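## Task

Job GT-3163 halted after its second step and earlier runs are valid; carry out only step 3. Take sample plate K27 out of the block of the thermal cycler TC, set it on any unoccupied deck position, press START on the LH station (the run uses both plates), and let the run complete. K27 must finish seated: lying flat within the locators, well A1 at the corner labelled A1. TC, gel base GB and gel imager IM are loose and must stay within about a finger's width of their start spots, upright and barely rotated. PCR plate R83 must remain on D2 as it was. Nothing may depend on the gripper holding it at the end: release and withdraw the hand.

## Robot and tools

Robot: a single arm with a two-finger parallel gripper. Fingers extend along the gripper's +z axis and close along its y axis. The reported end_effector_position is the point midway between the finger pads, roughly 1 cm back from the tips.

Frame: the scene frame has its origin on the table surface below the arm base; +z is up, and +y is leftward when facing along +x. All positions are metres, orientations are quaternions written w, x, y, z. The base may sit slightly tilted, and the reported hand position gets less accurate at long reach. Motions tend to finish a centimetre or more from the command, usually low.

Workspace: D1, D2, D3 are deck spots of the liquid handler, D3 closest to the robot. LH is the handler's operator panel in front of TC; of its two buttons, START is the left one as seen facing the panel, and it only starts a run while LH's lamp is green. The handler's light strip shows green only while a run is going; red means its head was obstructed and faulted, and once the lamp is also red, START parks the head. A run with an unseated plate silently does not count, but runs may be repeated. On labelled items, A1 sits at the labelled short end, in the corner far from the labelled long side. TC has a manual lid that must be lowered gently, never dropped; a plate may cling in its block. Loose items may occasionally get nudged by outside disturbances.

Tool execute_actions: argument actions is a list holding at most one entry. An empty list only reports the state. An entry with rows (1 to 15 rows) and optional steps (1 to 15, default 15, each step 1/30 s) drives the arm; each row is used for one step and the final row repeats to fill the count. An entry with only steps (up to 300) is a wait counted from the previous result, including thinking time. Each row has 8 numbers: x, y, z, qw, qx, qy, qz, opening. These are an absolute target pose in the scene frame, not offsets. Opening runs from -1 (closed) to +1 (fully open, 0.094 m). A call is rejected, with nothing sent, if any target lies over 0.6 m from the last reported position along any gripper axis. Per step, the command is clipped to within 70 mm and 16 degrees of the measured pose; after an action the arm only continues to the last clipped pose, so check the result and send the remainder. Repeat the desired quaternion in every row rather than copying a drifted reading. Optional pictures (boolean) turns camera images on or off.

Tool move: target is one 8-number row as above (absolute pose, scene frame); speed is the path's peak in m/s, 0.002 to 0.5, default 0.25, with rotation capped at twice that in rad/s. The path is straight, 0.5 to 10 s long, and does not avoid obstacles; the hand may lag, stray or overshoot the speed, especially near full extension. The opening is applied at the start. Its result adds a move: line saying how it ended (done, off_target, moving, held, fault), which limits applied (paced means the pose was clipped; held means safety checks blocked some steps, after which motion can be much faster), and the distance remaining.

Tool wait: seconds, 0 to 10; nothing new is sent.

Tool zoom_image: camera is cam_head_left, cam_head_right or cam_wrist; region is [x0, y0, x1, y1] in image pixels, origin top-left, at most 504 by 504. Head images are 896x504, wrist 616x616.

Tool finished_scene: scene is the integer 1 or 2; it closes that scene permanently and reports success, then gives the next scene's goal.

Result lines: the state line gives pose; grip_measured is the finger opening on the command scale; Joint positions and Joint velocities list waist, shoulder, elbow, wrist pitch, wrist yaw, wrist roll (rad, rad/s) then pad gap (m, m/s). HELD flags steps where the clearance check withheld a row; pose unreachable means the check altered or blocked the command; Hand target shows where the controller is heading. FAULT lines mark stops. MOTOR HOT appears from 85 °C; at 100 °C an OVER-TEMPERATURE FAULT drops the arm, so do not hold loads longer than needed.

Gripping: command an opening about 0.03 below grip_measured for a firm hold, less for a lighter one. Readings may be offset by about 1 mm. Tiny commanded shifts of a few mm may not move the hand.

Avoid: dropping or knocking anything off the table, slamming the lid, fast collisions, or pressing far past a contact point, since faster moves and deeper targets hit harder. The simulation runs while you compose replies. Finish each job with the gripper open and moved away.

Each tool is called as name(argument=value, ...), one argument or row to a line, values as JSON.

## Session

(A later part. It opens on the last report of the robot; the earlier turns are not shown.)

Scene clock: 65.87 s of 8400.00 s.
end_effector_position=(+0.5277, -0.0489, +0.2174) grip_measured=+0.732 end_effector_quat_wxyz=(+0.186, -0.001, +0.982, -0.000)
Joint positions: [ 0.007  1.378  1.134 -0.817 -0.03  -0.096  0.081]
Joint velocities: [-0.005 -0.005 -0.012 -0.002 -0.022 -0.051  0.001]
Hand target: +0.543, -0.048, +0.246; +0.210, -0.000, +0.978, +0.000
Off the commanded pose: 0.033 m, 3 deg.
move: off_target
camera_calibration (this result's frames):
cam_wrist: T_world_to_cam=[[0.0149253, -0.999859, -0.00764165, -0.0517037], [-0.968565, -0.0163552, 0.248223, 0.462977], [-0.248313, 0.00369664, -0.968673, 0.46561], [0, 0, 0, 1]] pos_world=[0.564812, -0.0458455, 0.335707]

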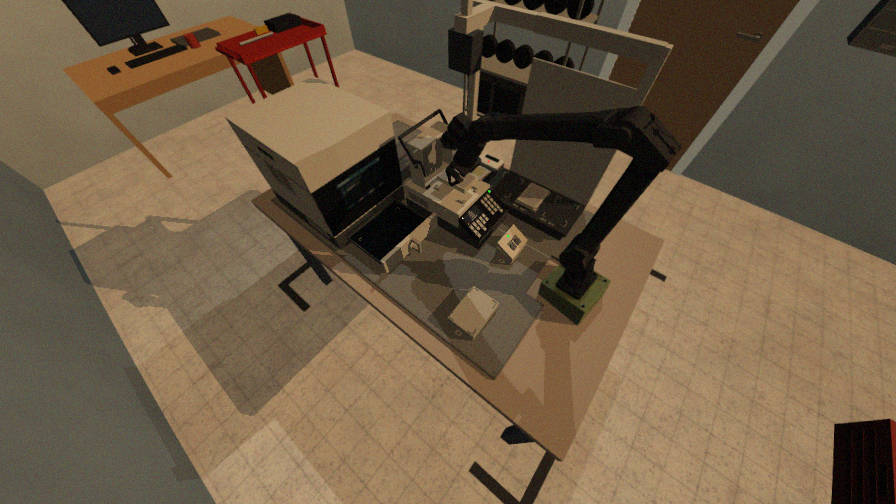

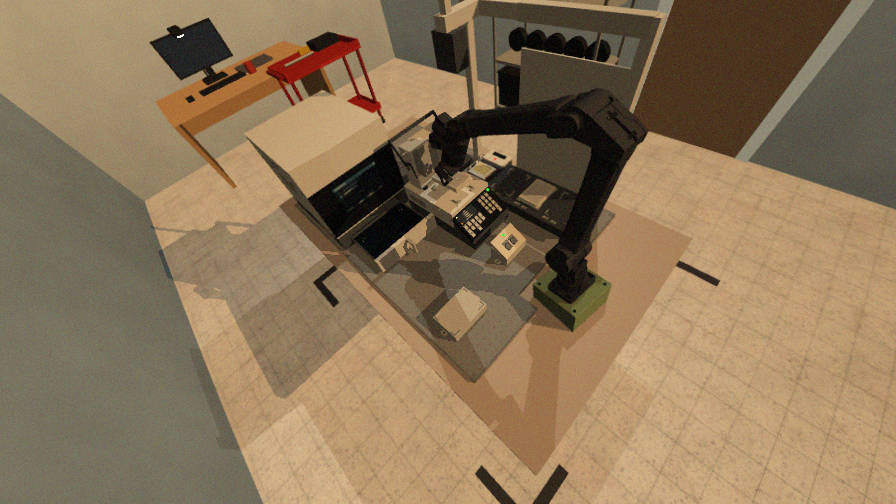

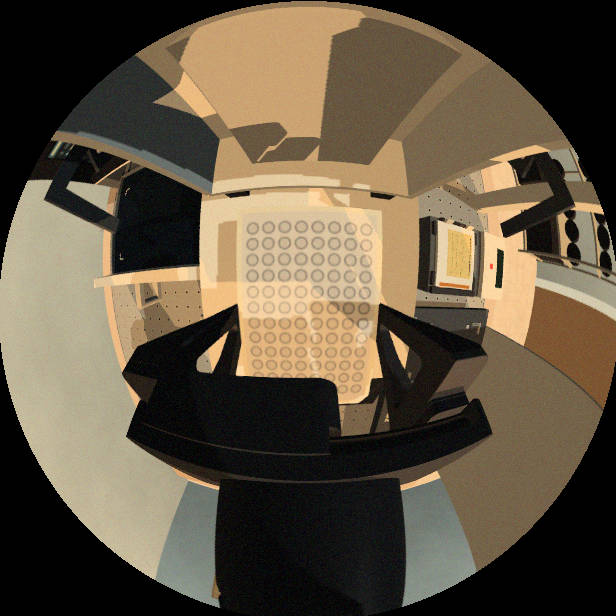

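move(
  target=[0.36,-0.1,0.25,0.19,0.25,0.947,-0.052,0.69],
  speed=0.2,
)

move(
  target=[0.175,-0.265,0.17,0.1414,0.693,0.693,-0.1414,0.69],
  speed=0.2,
)

Scene clock: 68.77 s of 8400.00 s.
end_effector_position=(+0.3638, -0.0958, +0.2538) grip_measured=+0.732 end_effector_quat_wxyz=(+0.200, +0.241, +0.948, -0.051)
Joint positions: [-0.106  0.911  0.812 -0.935  0.106  0.266  0.081]
Joint velocities: [-0.024 -0.015 -0.017 -0.002 -0.037 -0.007 -0.   ]
Hand target: +0.359, -0.098, +0.251; +0.191, +0.250, +0.948, -0.052
Off the commanded pose: 0.007 m, 2 deg.
move: done
camera_calibration (this result's frames):
cam_wrist: T_world_to_cam=[[-0.464941, -0.885303, -0.00829913, 0.0897952], [-0.866724, 0.453231, 0.208255, 0.31245], [-0.180607, 0.104019, -0.978039, 0.447657], [0, 0, 0, 1]] pos_world=[0.393408, -0.108681, 0.373502]

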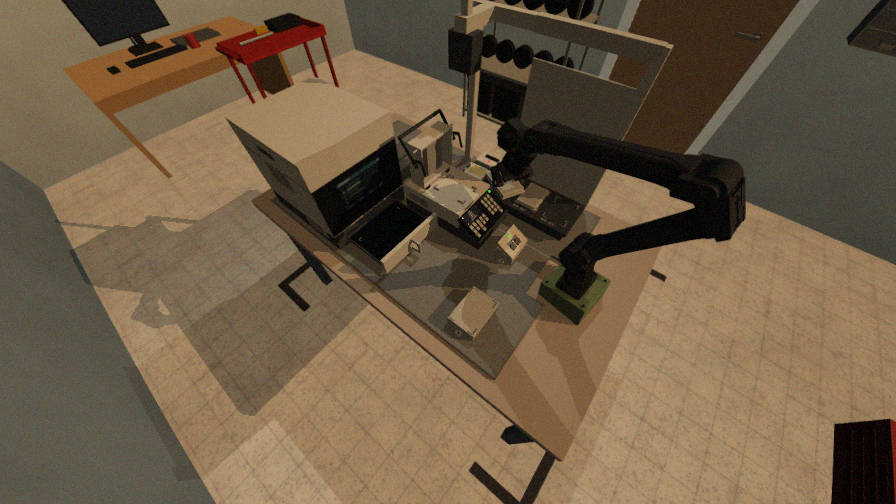

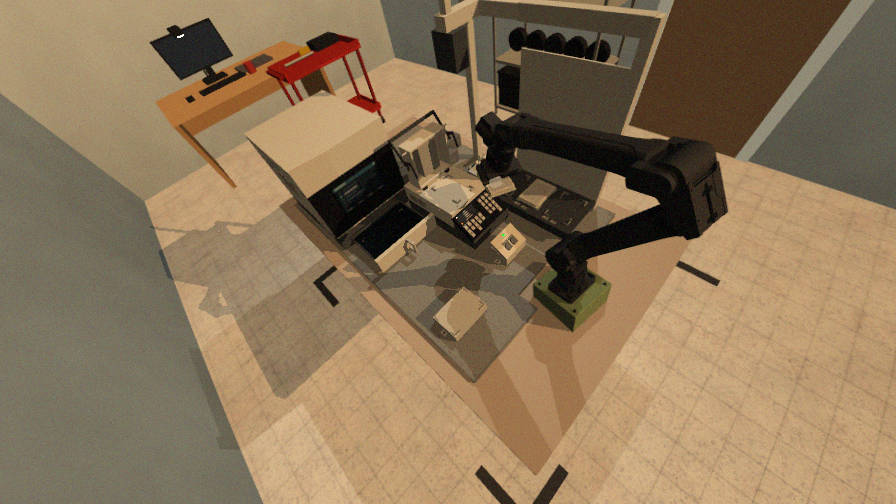

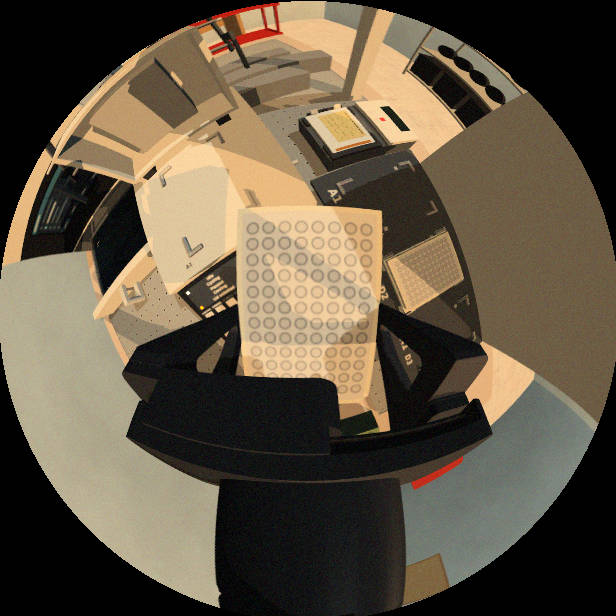

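Scene clock: 71.80 s of 8400.00 s.
end_effector_position=(+0.1721, -0.2605, +0.1720) grip_measured=+0.732 end_effector_quat_wxyz=(+0.138, +0.687, +0.699, -0.141)
Joint positions: [-0.835  0.911  0.569 -0.813  0.141  0.611  0.081]
Joint velocities: [-0.005  0.005 -0.012  0.012 -0.022  0.007 -0.001]
Hand target: +0.172, -0.264, +0.170; +0.143, +0.693, +0.693, -0.142
Off the commanded pose: 0.006 m, 1 deg.
move: done
camera_calibration (this result's frames):
cam_wrist: T_world_to_cam=[[-0.999594, -0.0285019, 0.000484222, 0.167891], [-0.0276526, 0.973655, 0.226345, 0.226104], [-0.00692272, 0.22624, -0.974047, 0.351486], [0, 0, 0, 1]] pos_world=[0.176509, -0.294882, 0.291105]

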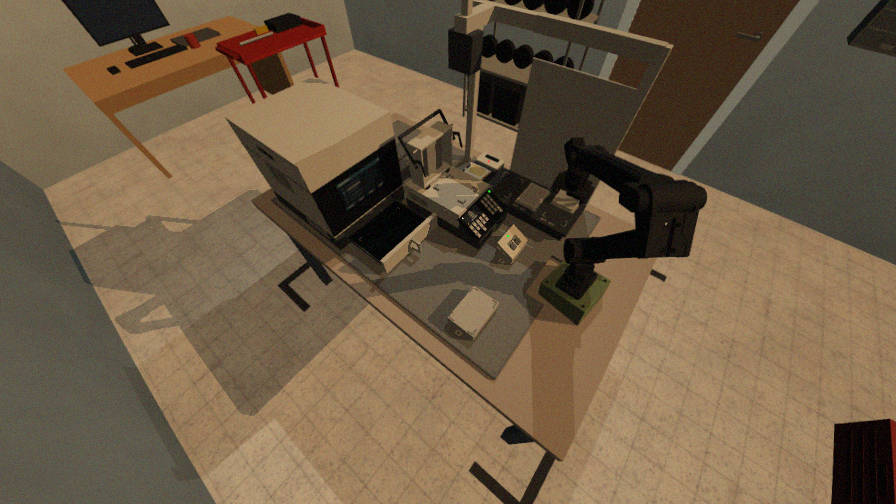

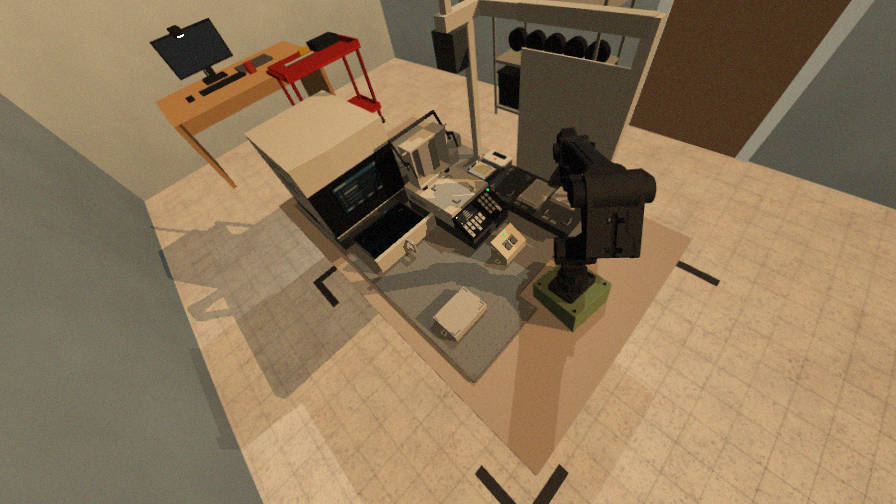

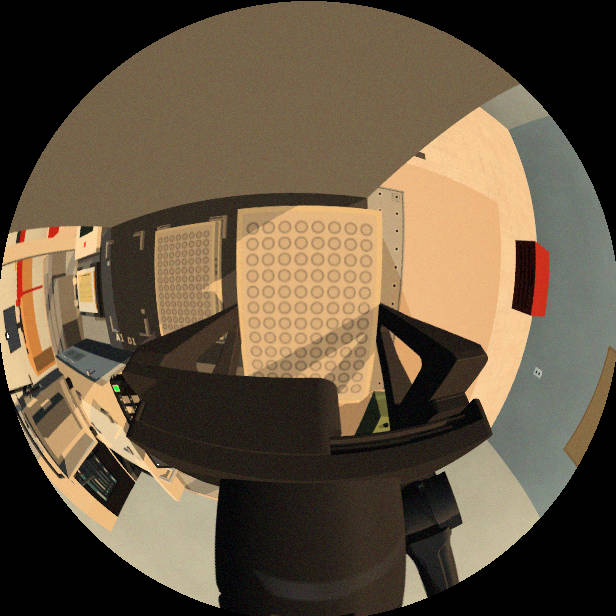

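Stay short of the far locators so they show, and lower.

move(
  target=[0.185,-0.262,0.115,0.1414,0.693,0.693,-0.1414,0.69],
  speed=0.08,
)

zoom_image(
  camera="cam_wrist",
  region=[150, 150, 450, 350],
)

zoom_image(
  camera="cam_head_left",
  region=[500, 170, 600, 250],
)

Scene clock: 74.23 s of 8400.00 s.
end_effector_position=(+0.1818, -0.2616, +0.1156) grip_measured=+0.732 end_effector_quat_wxyz=(+0.134, +0.692, +0.695, -0.141)
Joint positions: [-0.782  1.057  0.494 -0.608  0.164  0.673  0.081]
Joint velocities: [-0.015 -0.005 -0.007 -0.007 -0.022  0.051 -0.   ]
Hand target: +0.185, -0.263, +0.114; +0.141, +0.693, +0.693, -0.141
Off the commanded pose: 0.003 m, 1 deg.
move: done
camera_calibration (this result's frames):
cam_wrist: T_world_to_cam=[[-0.999882, -0.0151883, 0.00212161, 0.180946], [-0.0142836, 0.972687, 0.231682, 0.236908], [-0.00558251, 0.231624, -0.972789, 0.297858], [0, 0, 0, 1]] pos_world=[0.185972, -0.29668, 0.234482]

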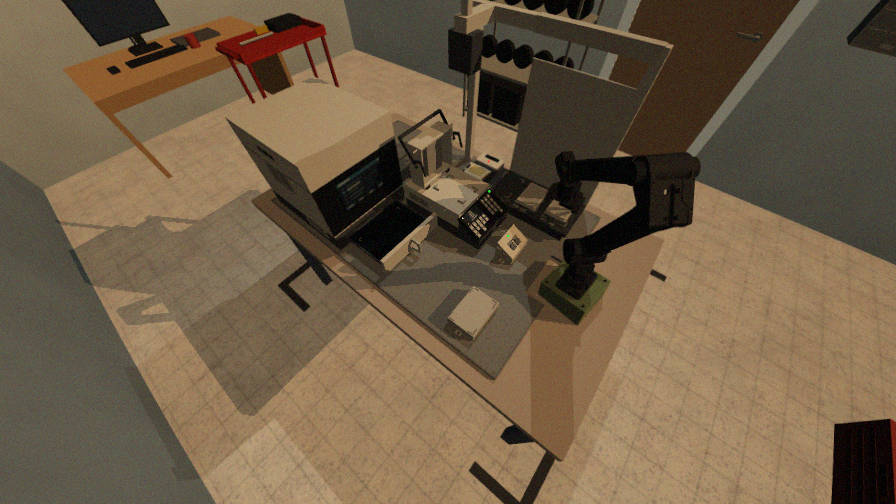

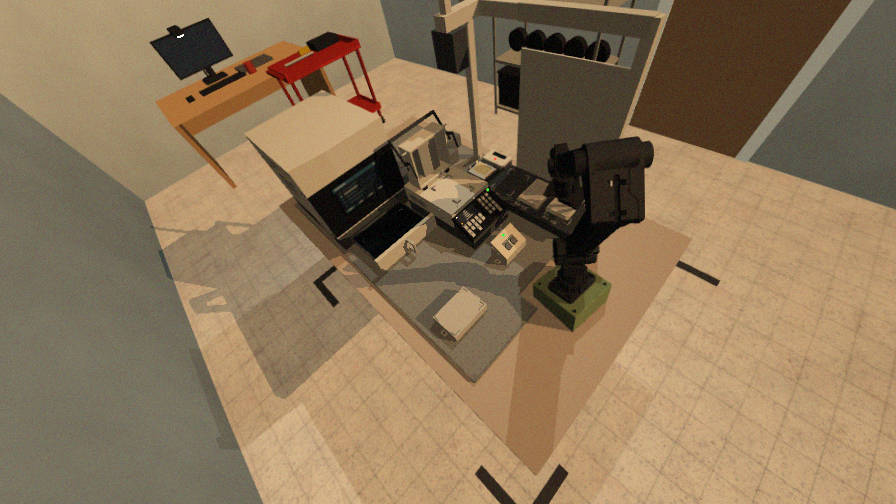

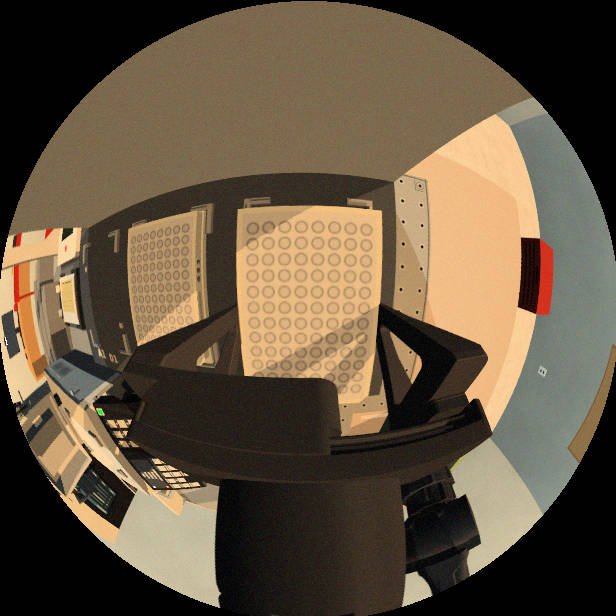

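Region (150, 150, 450, 350) of cam_wrist's 616x616 image, scaled by 1.680, with more detail than that image has.

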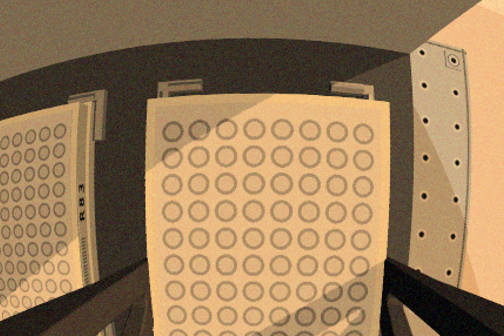

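Region (500, 170, 600, 250) of cam_head_left's 896x504 image, scaled by 5.040, with more detail than that image has; it fills the top 403 rows of this view, and the rest is white.

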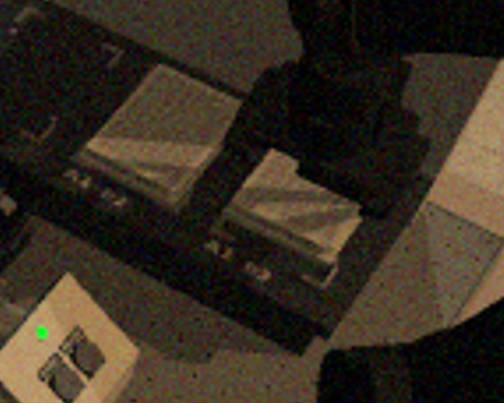

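move(
  target=[0.186,-0.274,0.104,0.143,0.693,0.693,-0.1414,0.69],
  speed=0.03,
)

zoom_image(
  camera="cam_wrist",
  region=[200, 170, 420, 410],
)

Scene clock: 76.30 s of 8400.00 s.
end_effector_position=(+0.1857, -0.2698, +0.1048) grip_measured=+0.732 end_effector_quat_wxyz=(+0.138, +0.693, +0.693, -0.140)
Joint positions: [-0.788  1.11   0.494 -0.547  0.16   0.671  0.081]
Joint velocities: [ 0.005  0.015 -0.002  0.012 -0.007  0.022  0.   ]
Hand target: +0.186, -0.274, +0.104; +0.143, +0.693, +0.693, -0.141
Off the commanded pose: 0.004 m, 1 deg.
move: done
camera_calibration (this result's frames):
cam_wrist: T_world_to_cam=[[-0.999907, -0.0125631, -0.00533425, 0.186265], [-0.013447, 0.973716, 0.227369, 0.247944], [0.00233758, 0.22742, -0.973794, 0.286804], [0, 0, 0, 1]] pos_world=[0.188911, -0.304312, 0.223906]

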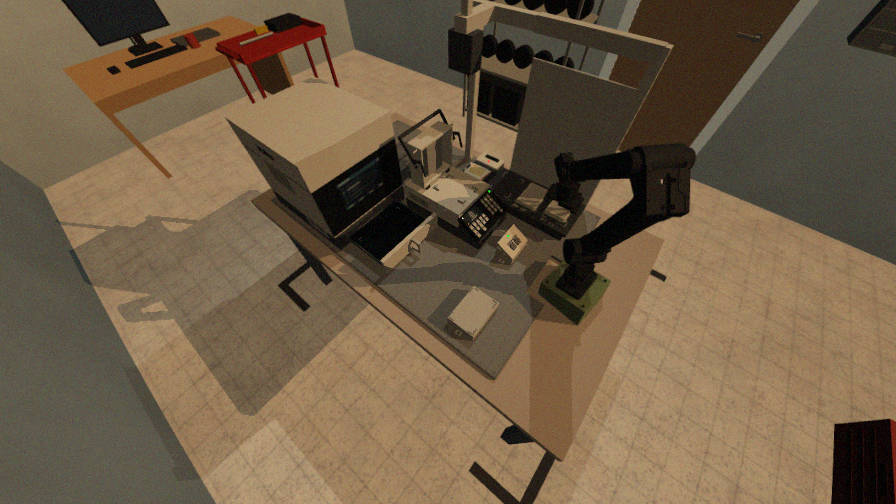

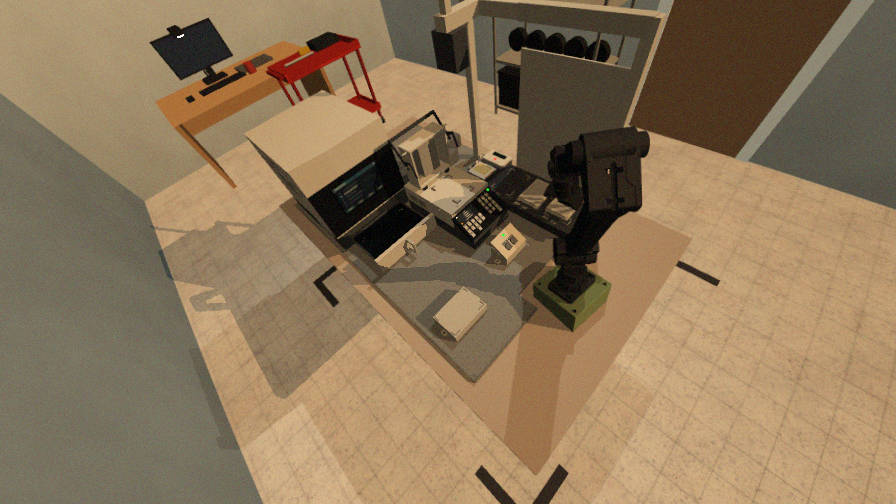

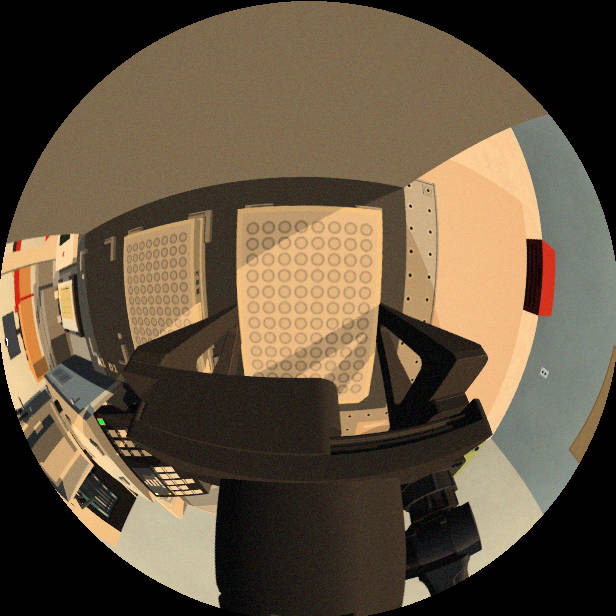

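Region (200, 170, 420, 410) of cam_wrist's 616x616 image, scaled by 2.100, with more detail than that image has; it fills the left 462 columns of this view, and the rest is white.

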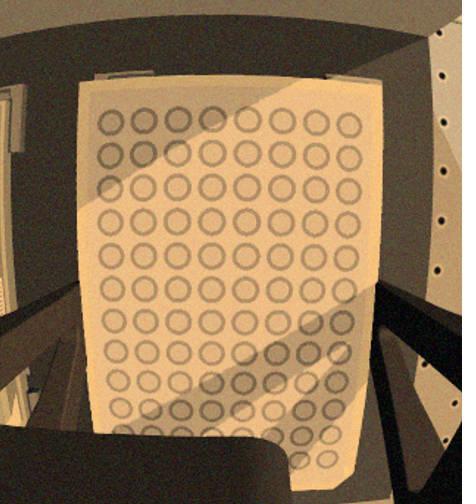

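Needs about x −3 mm, y −2 mm: a pure waist move.

move(
  target=[0.183,-0.276,0.101,0.143,0.693,0.693,-0.1414,0.69],
  speed=0.02,
)

zoom_image(
  camera="cam_wrist",
  region=[200, 170, 420, 410],
)

Scene clock: 77.87 s of 8400.00 s.
end_effector_position=(+0.1847, -0.2738, +0.1047) grip_measured=+0.732 end_effector_quat_wxyz=(+0.142, +0.694, +0.692, -0.141)
Joint positions: [-0.801  1.115  0.494 -0.533  0.155  0.661  0.081]
Joint velocities: [-0.005  0.005  0.007 -0.002 -0.007 -0.022 -0.001]
Hand target: +0.183, -0.276, +0.101; +0.143, +0.693, +0.693, -0.141
Off the commanded pose: 0.005 m, 0 deg.
move: done
camera_calibration (this result's frames):
cam_wrist: T_world_to_cam=[[-0.999882, -0.0115235, -0.0101638, 0.185928], [-0.0134889, 0.975072, 0.221477, 0.252854], [0.00735822, 0.221588, -0.975113, 0.285158], [0, 0, 0, 1]] pos_world=[0.187218, -0.307596, 0.22395]

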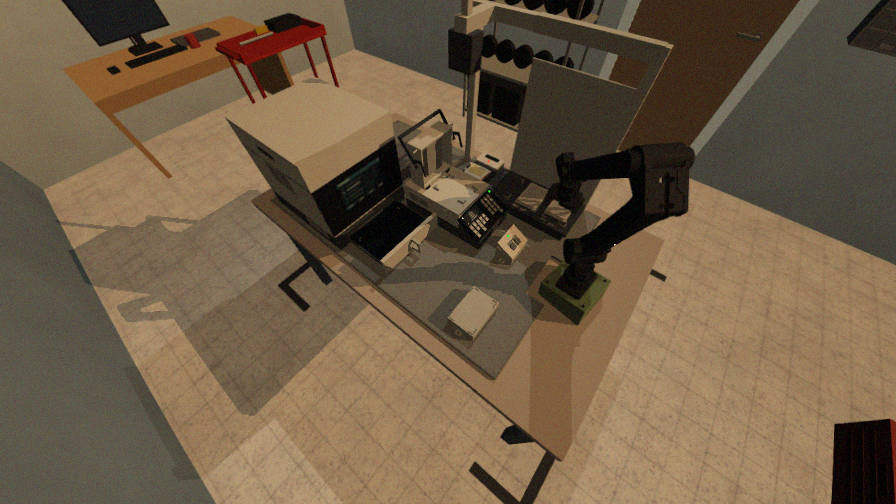

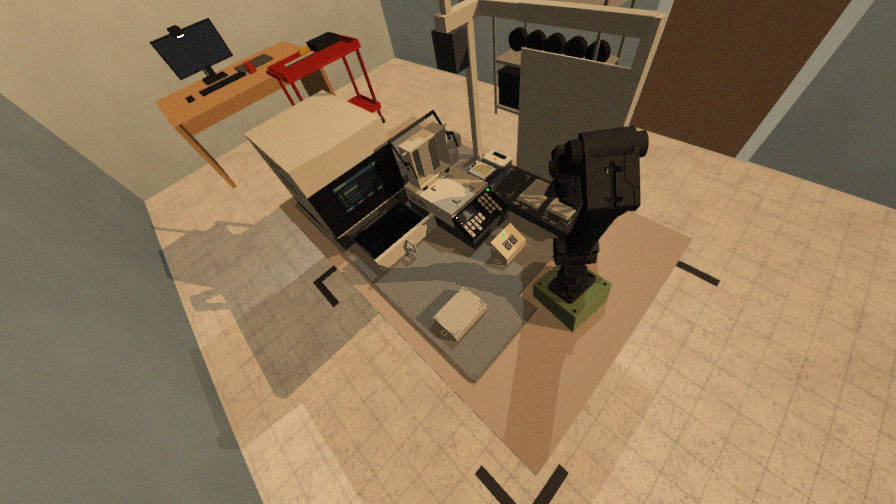

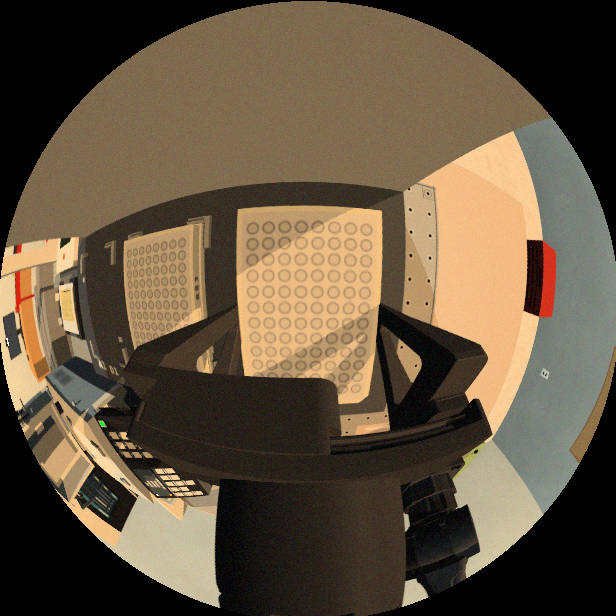

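Region (200, 170, 420, 410) of cam_wrist's 616x616 image, scaled by 2.100, with more detail than that image has; it fills the left 462 columns of this view, and the rest is white.

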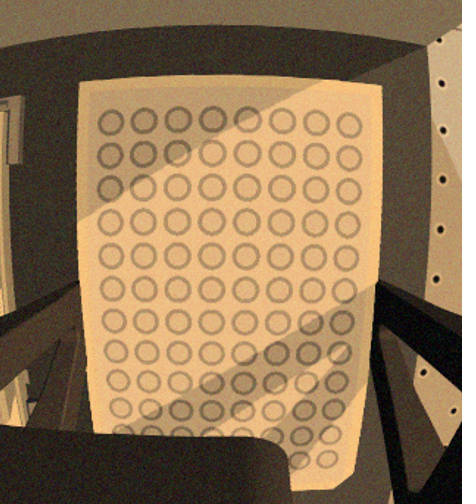

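move(
  target=[0.182,-0.2745,0.094,0.143,0.693,0.693,-0.1414,0.69],
  speed=0.02,
)

zoom_image(
  camera="cam_wrist",
  region=[200, 170, 420, 410],
)

Scene clock: 79.43 s of 8400.00 s.
end_effector_position=(+0.1826, -0.2724, +0.0967) grip_measured=+0.732 end_effector_quat_wxyz=(+0.140, +0.693, +0.693, -0.141)
Joint positions: [-0.801  1.132  0.479 -0.504  0.155  0.66   0.081]
Joint velocities: [ 0.015 -0.015 -0.002  0.022 -0.022  0.007 -0.001]
Hand target: +0.182, -0.275, +0.094; +0.143, +0.693, +0.693, -0.141
Off the commanded pose: 0.004 m, 0 deg.
move: done
camera_calibration (this result's frames):
cam_wrist: T_world_to_cam=[[-0.999891, -0.0126221, -0.00771308, 0.183273], [-0.0140285, 0.974526, 0.223835, 0.252946], [0.00469134, 0.223918, -0.974597, 0.278181], [0, 0, 0, 1]] pos_world=[0.185497, -0.306479, 0.215909]

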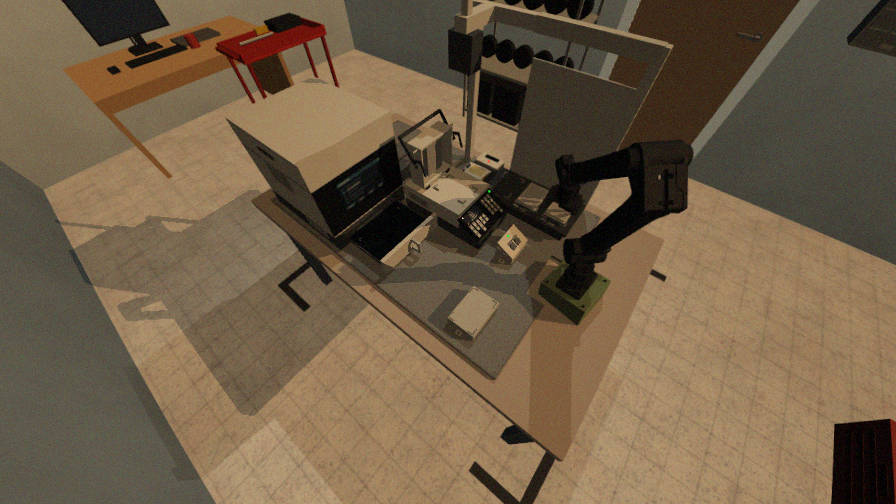

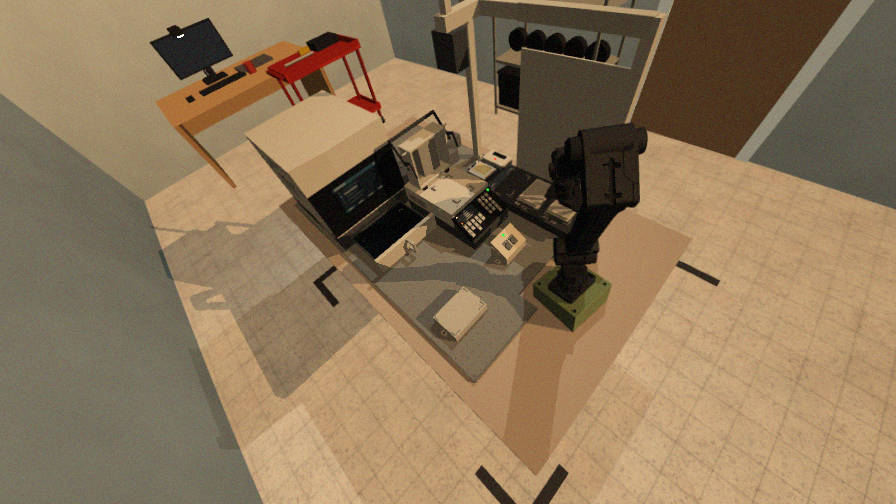

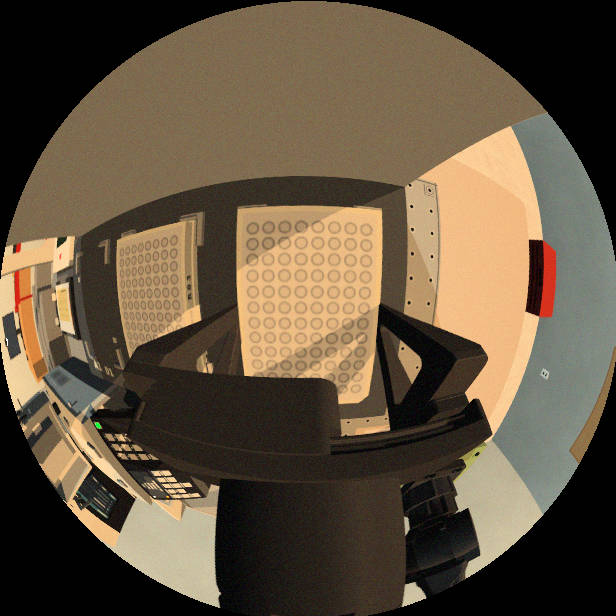

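Region (200, 170, 420, 410) of cam_wrist's 616x616 image, scaled by 2.100, with more detail than that image has; it fills the left 462 columns of this view, and the rest is white.

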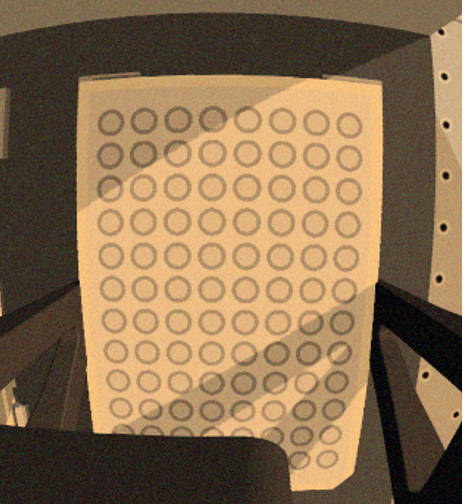

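move(
  target=[0.182,-0.2745,0.082,0.143,0.693,0.693,-0.1414,0.69],
  speed=0.02,
)

zoom_image(
  camera="cam_wrist",
  region=[200, 170, 420, 410],
)

Scene clock: 81.20 s of 8400.00 s.
end_effector_position=(+0.1821, -0.2731, +0.0874) grip_measured=+0.732 end_effector_quat_wxyz=(+0.141, +0.693, +0.693, -0.141)
Joint positions: [-0.801  1.161  0.468 -0.464  0.155  0.66   0.081]
Joint velocities: [-0.015  0.005 -0.017 -0.002  0.051  0.037  0.001]
Hand target: +0.182, -0.275, +0.082; +0.143, +0.693, +0.693, -0.141
Off the commanded pose: 0.006 m, 0 deg.
move: done
camera_calibration (this result's frames):
cam_wrist: T_world_to_cam=[[-0.999888, -0.01266, -0.00794478, 0.182705], [-0.0141159, 0.974592, 0.223541, 0.255828], [0.0049129, 0.223628, -0.974662, 0.269204], [0, 0, 0, 1]] pos_world=[0.184973, -0.307216, 0.206647]

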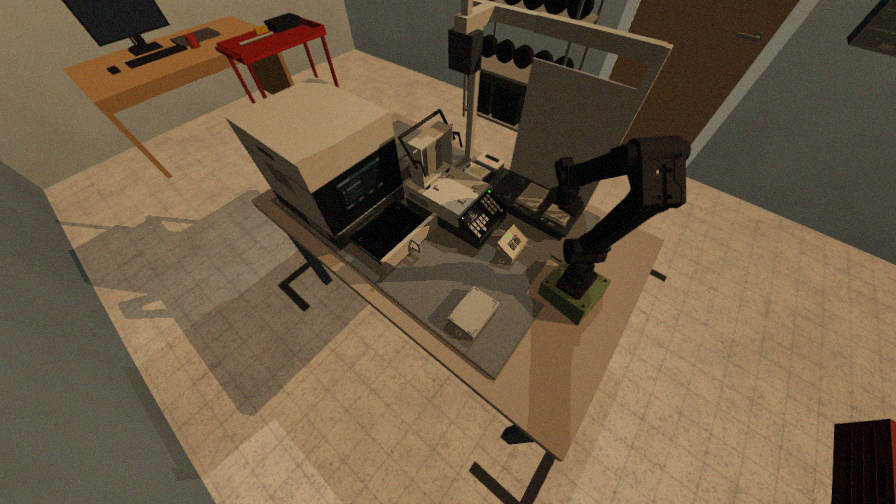

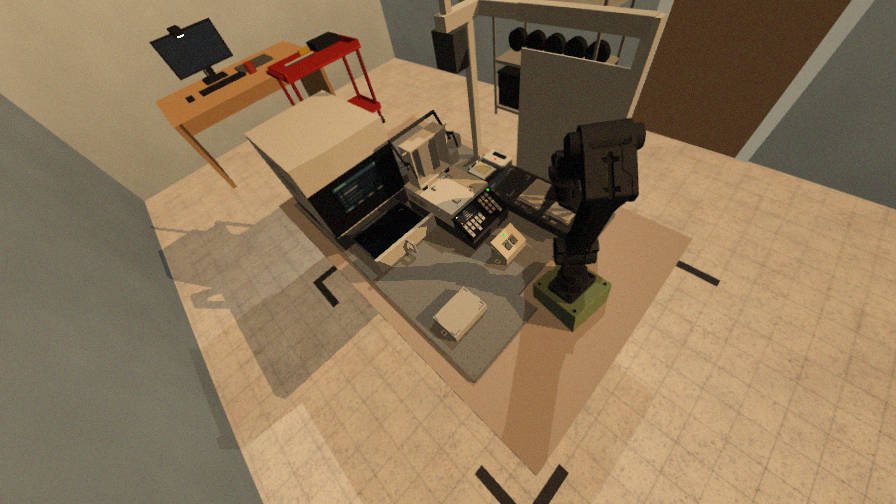

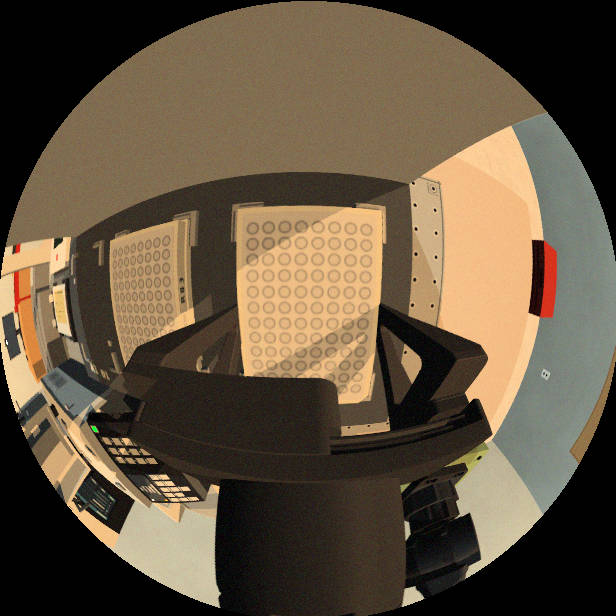

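Region (200, 170, 420, 410) of cam_wrist's 616x616 image, scaled by 2.100, with more detail than that image has; it fills the left 462 columns of this view, and the rest is white.

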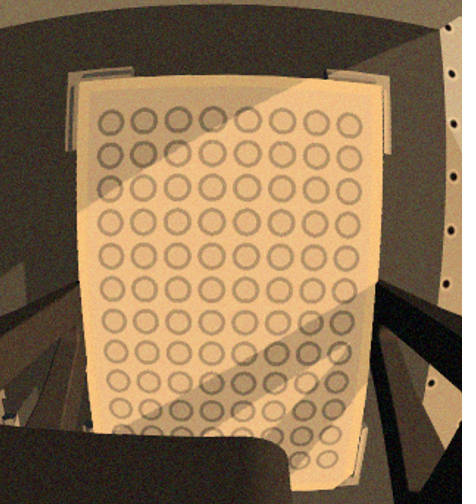

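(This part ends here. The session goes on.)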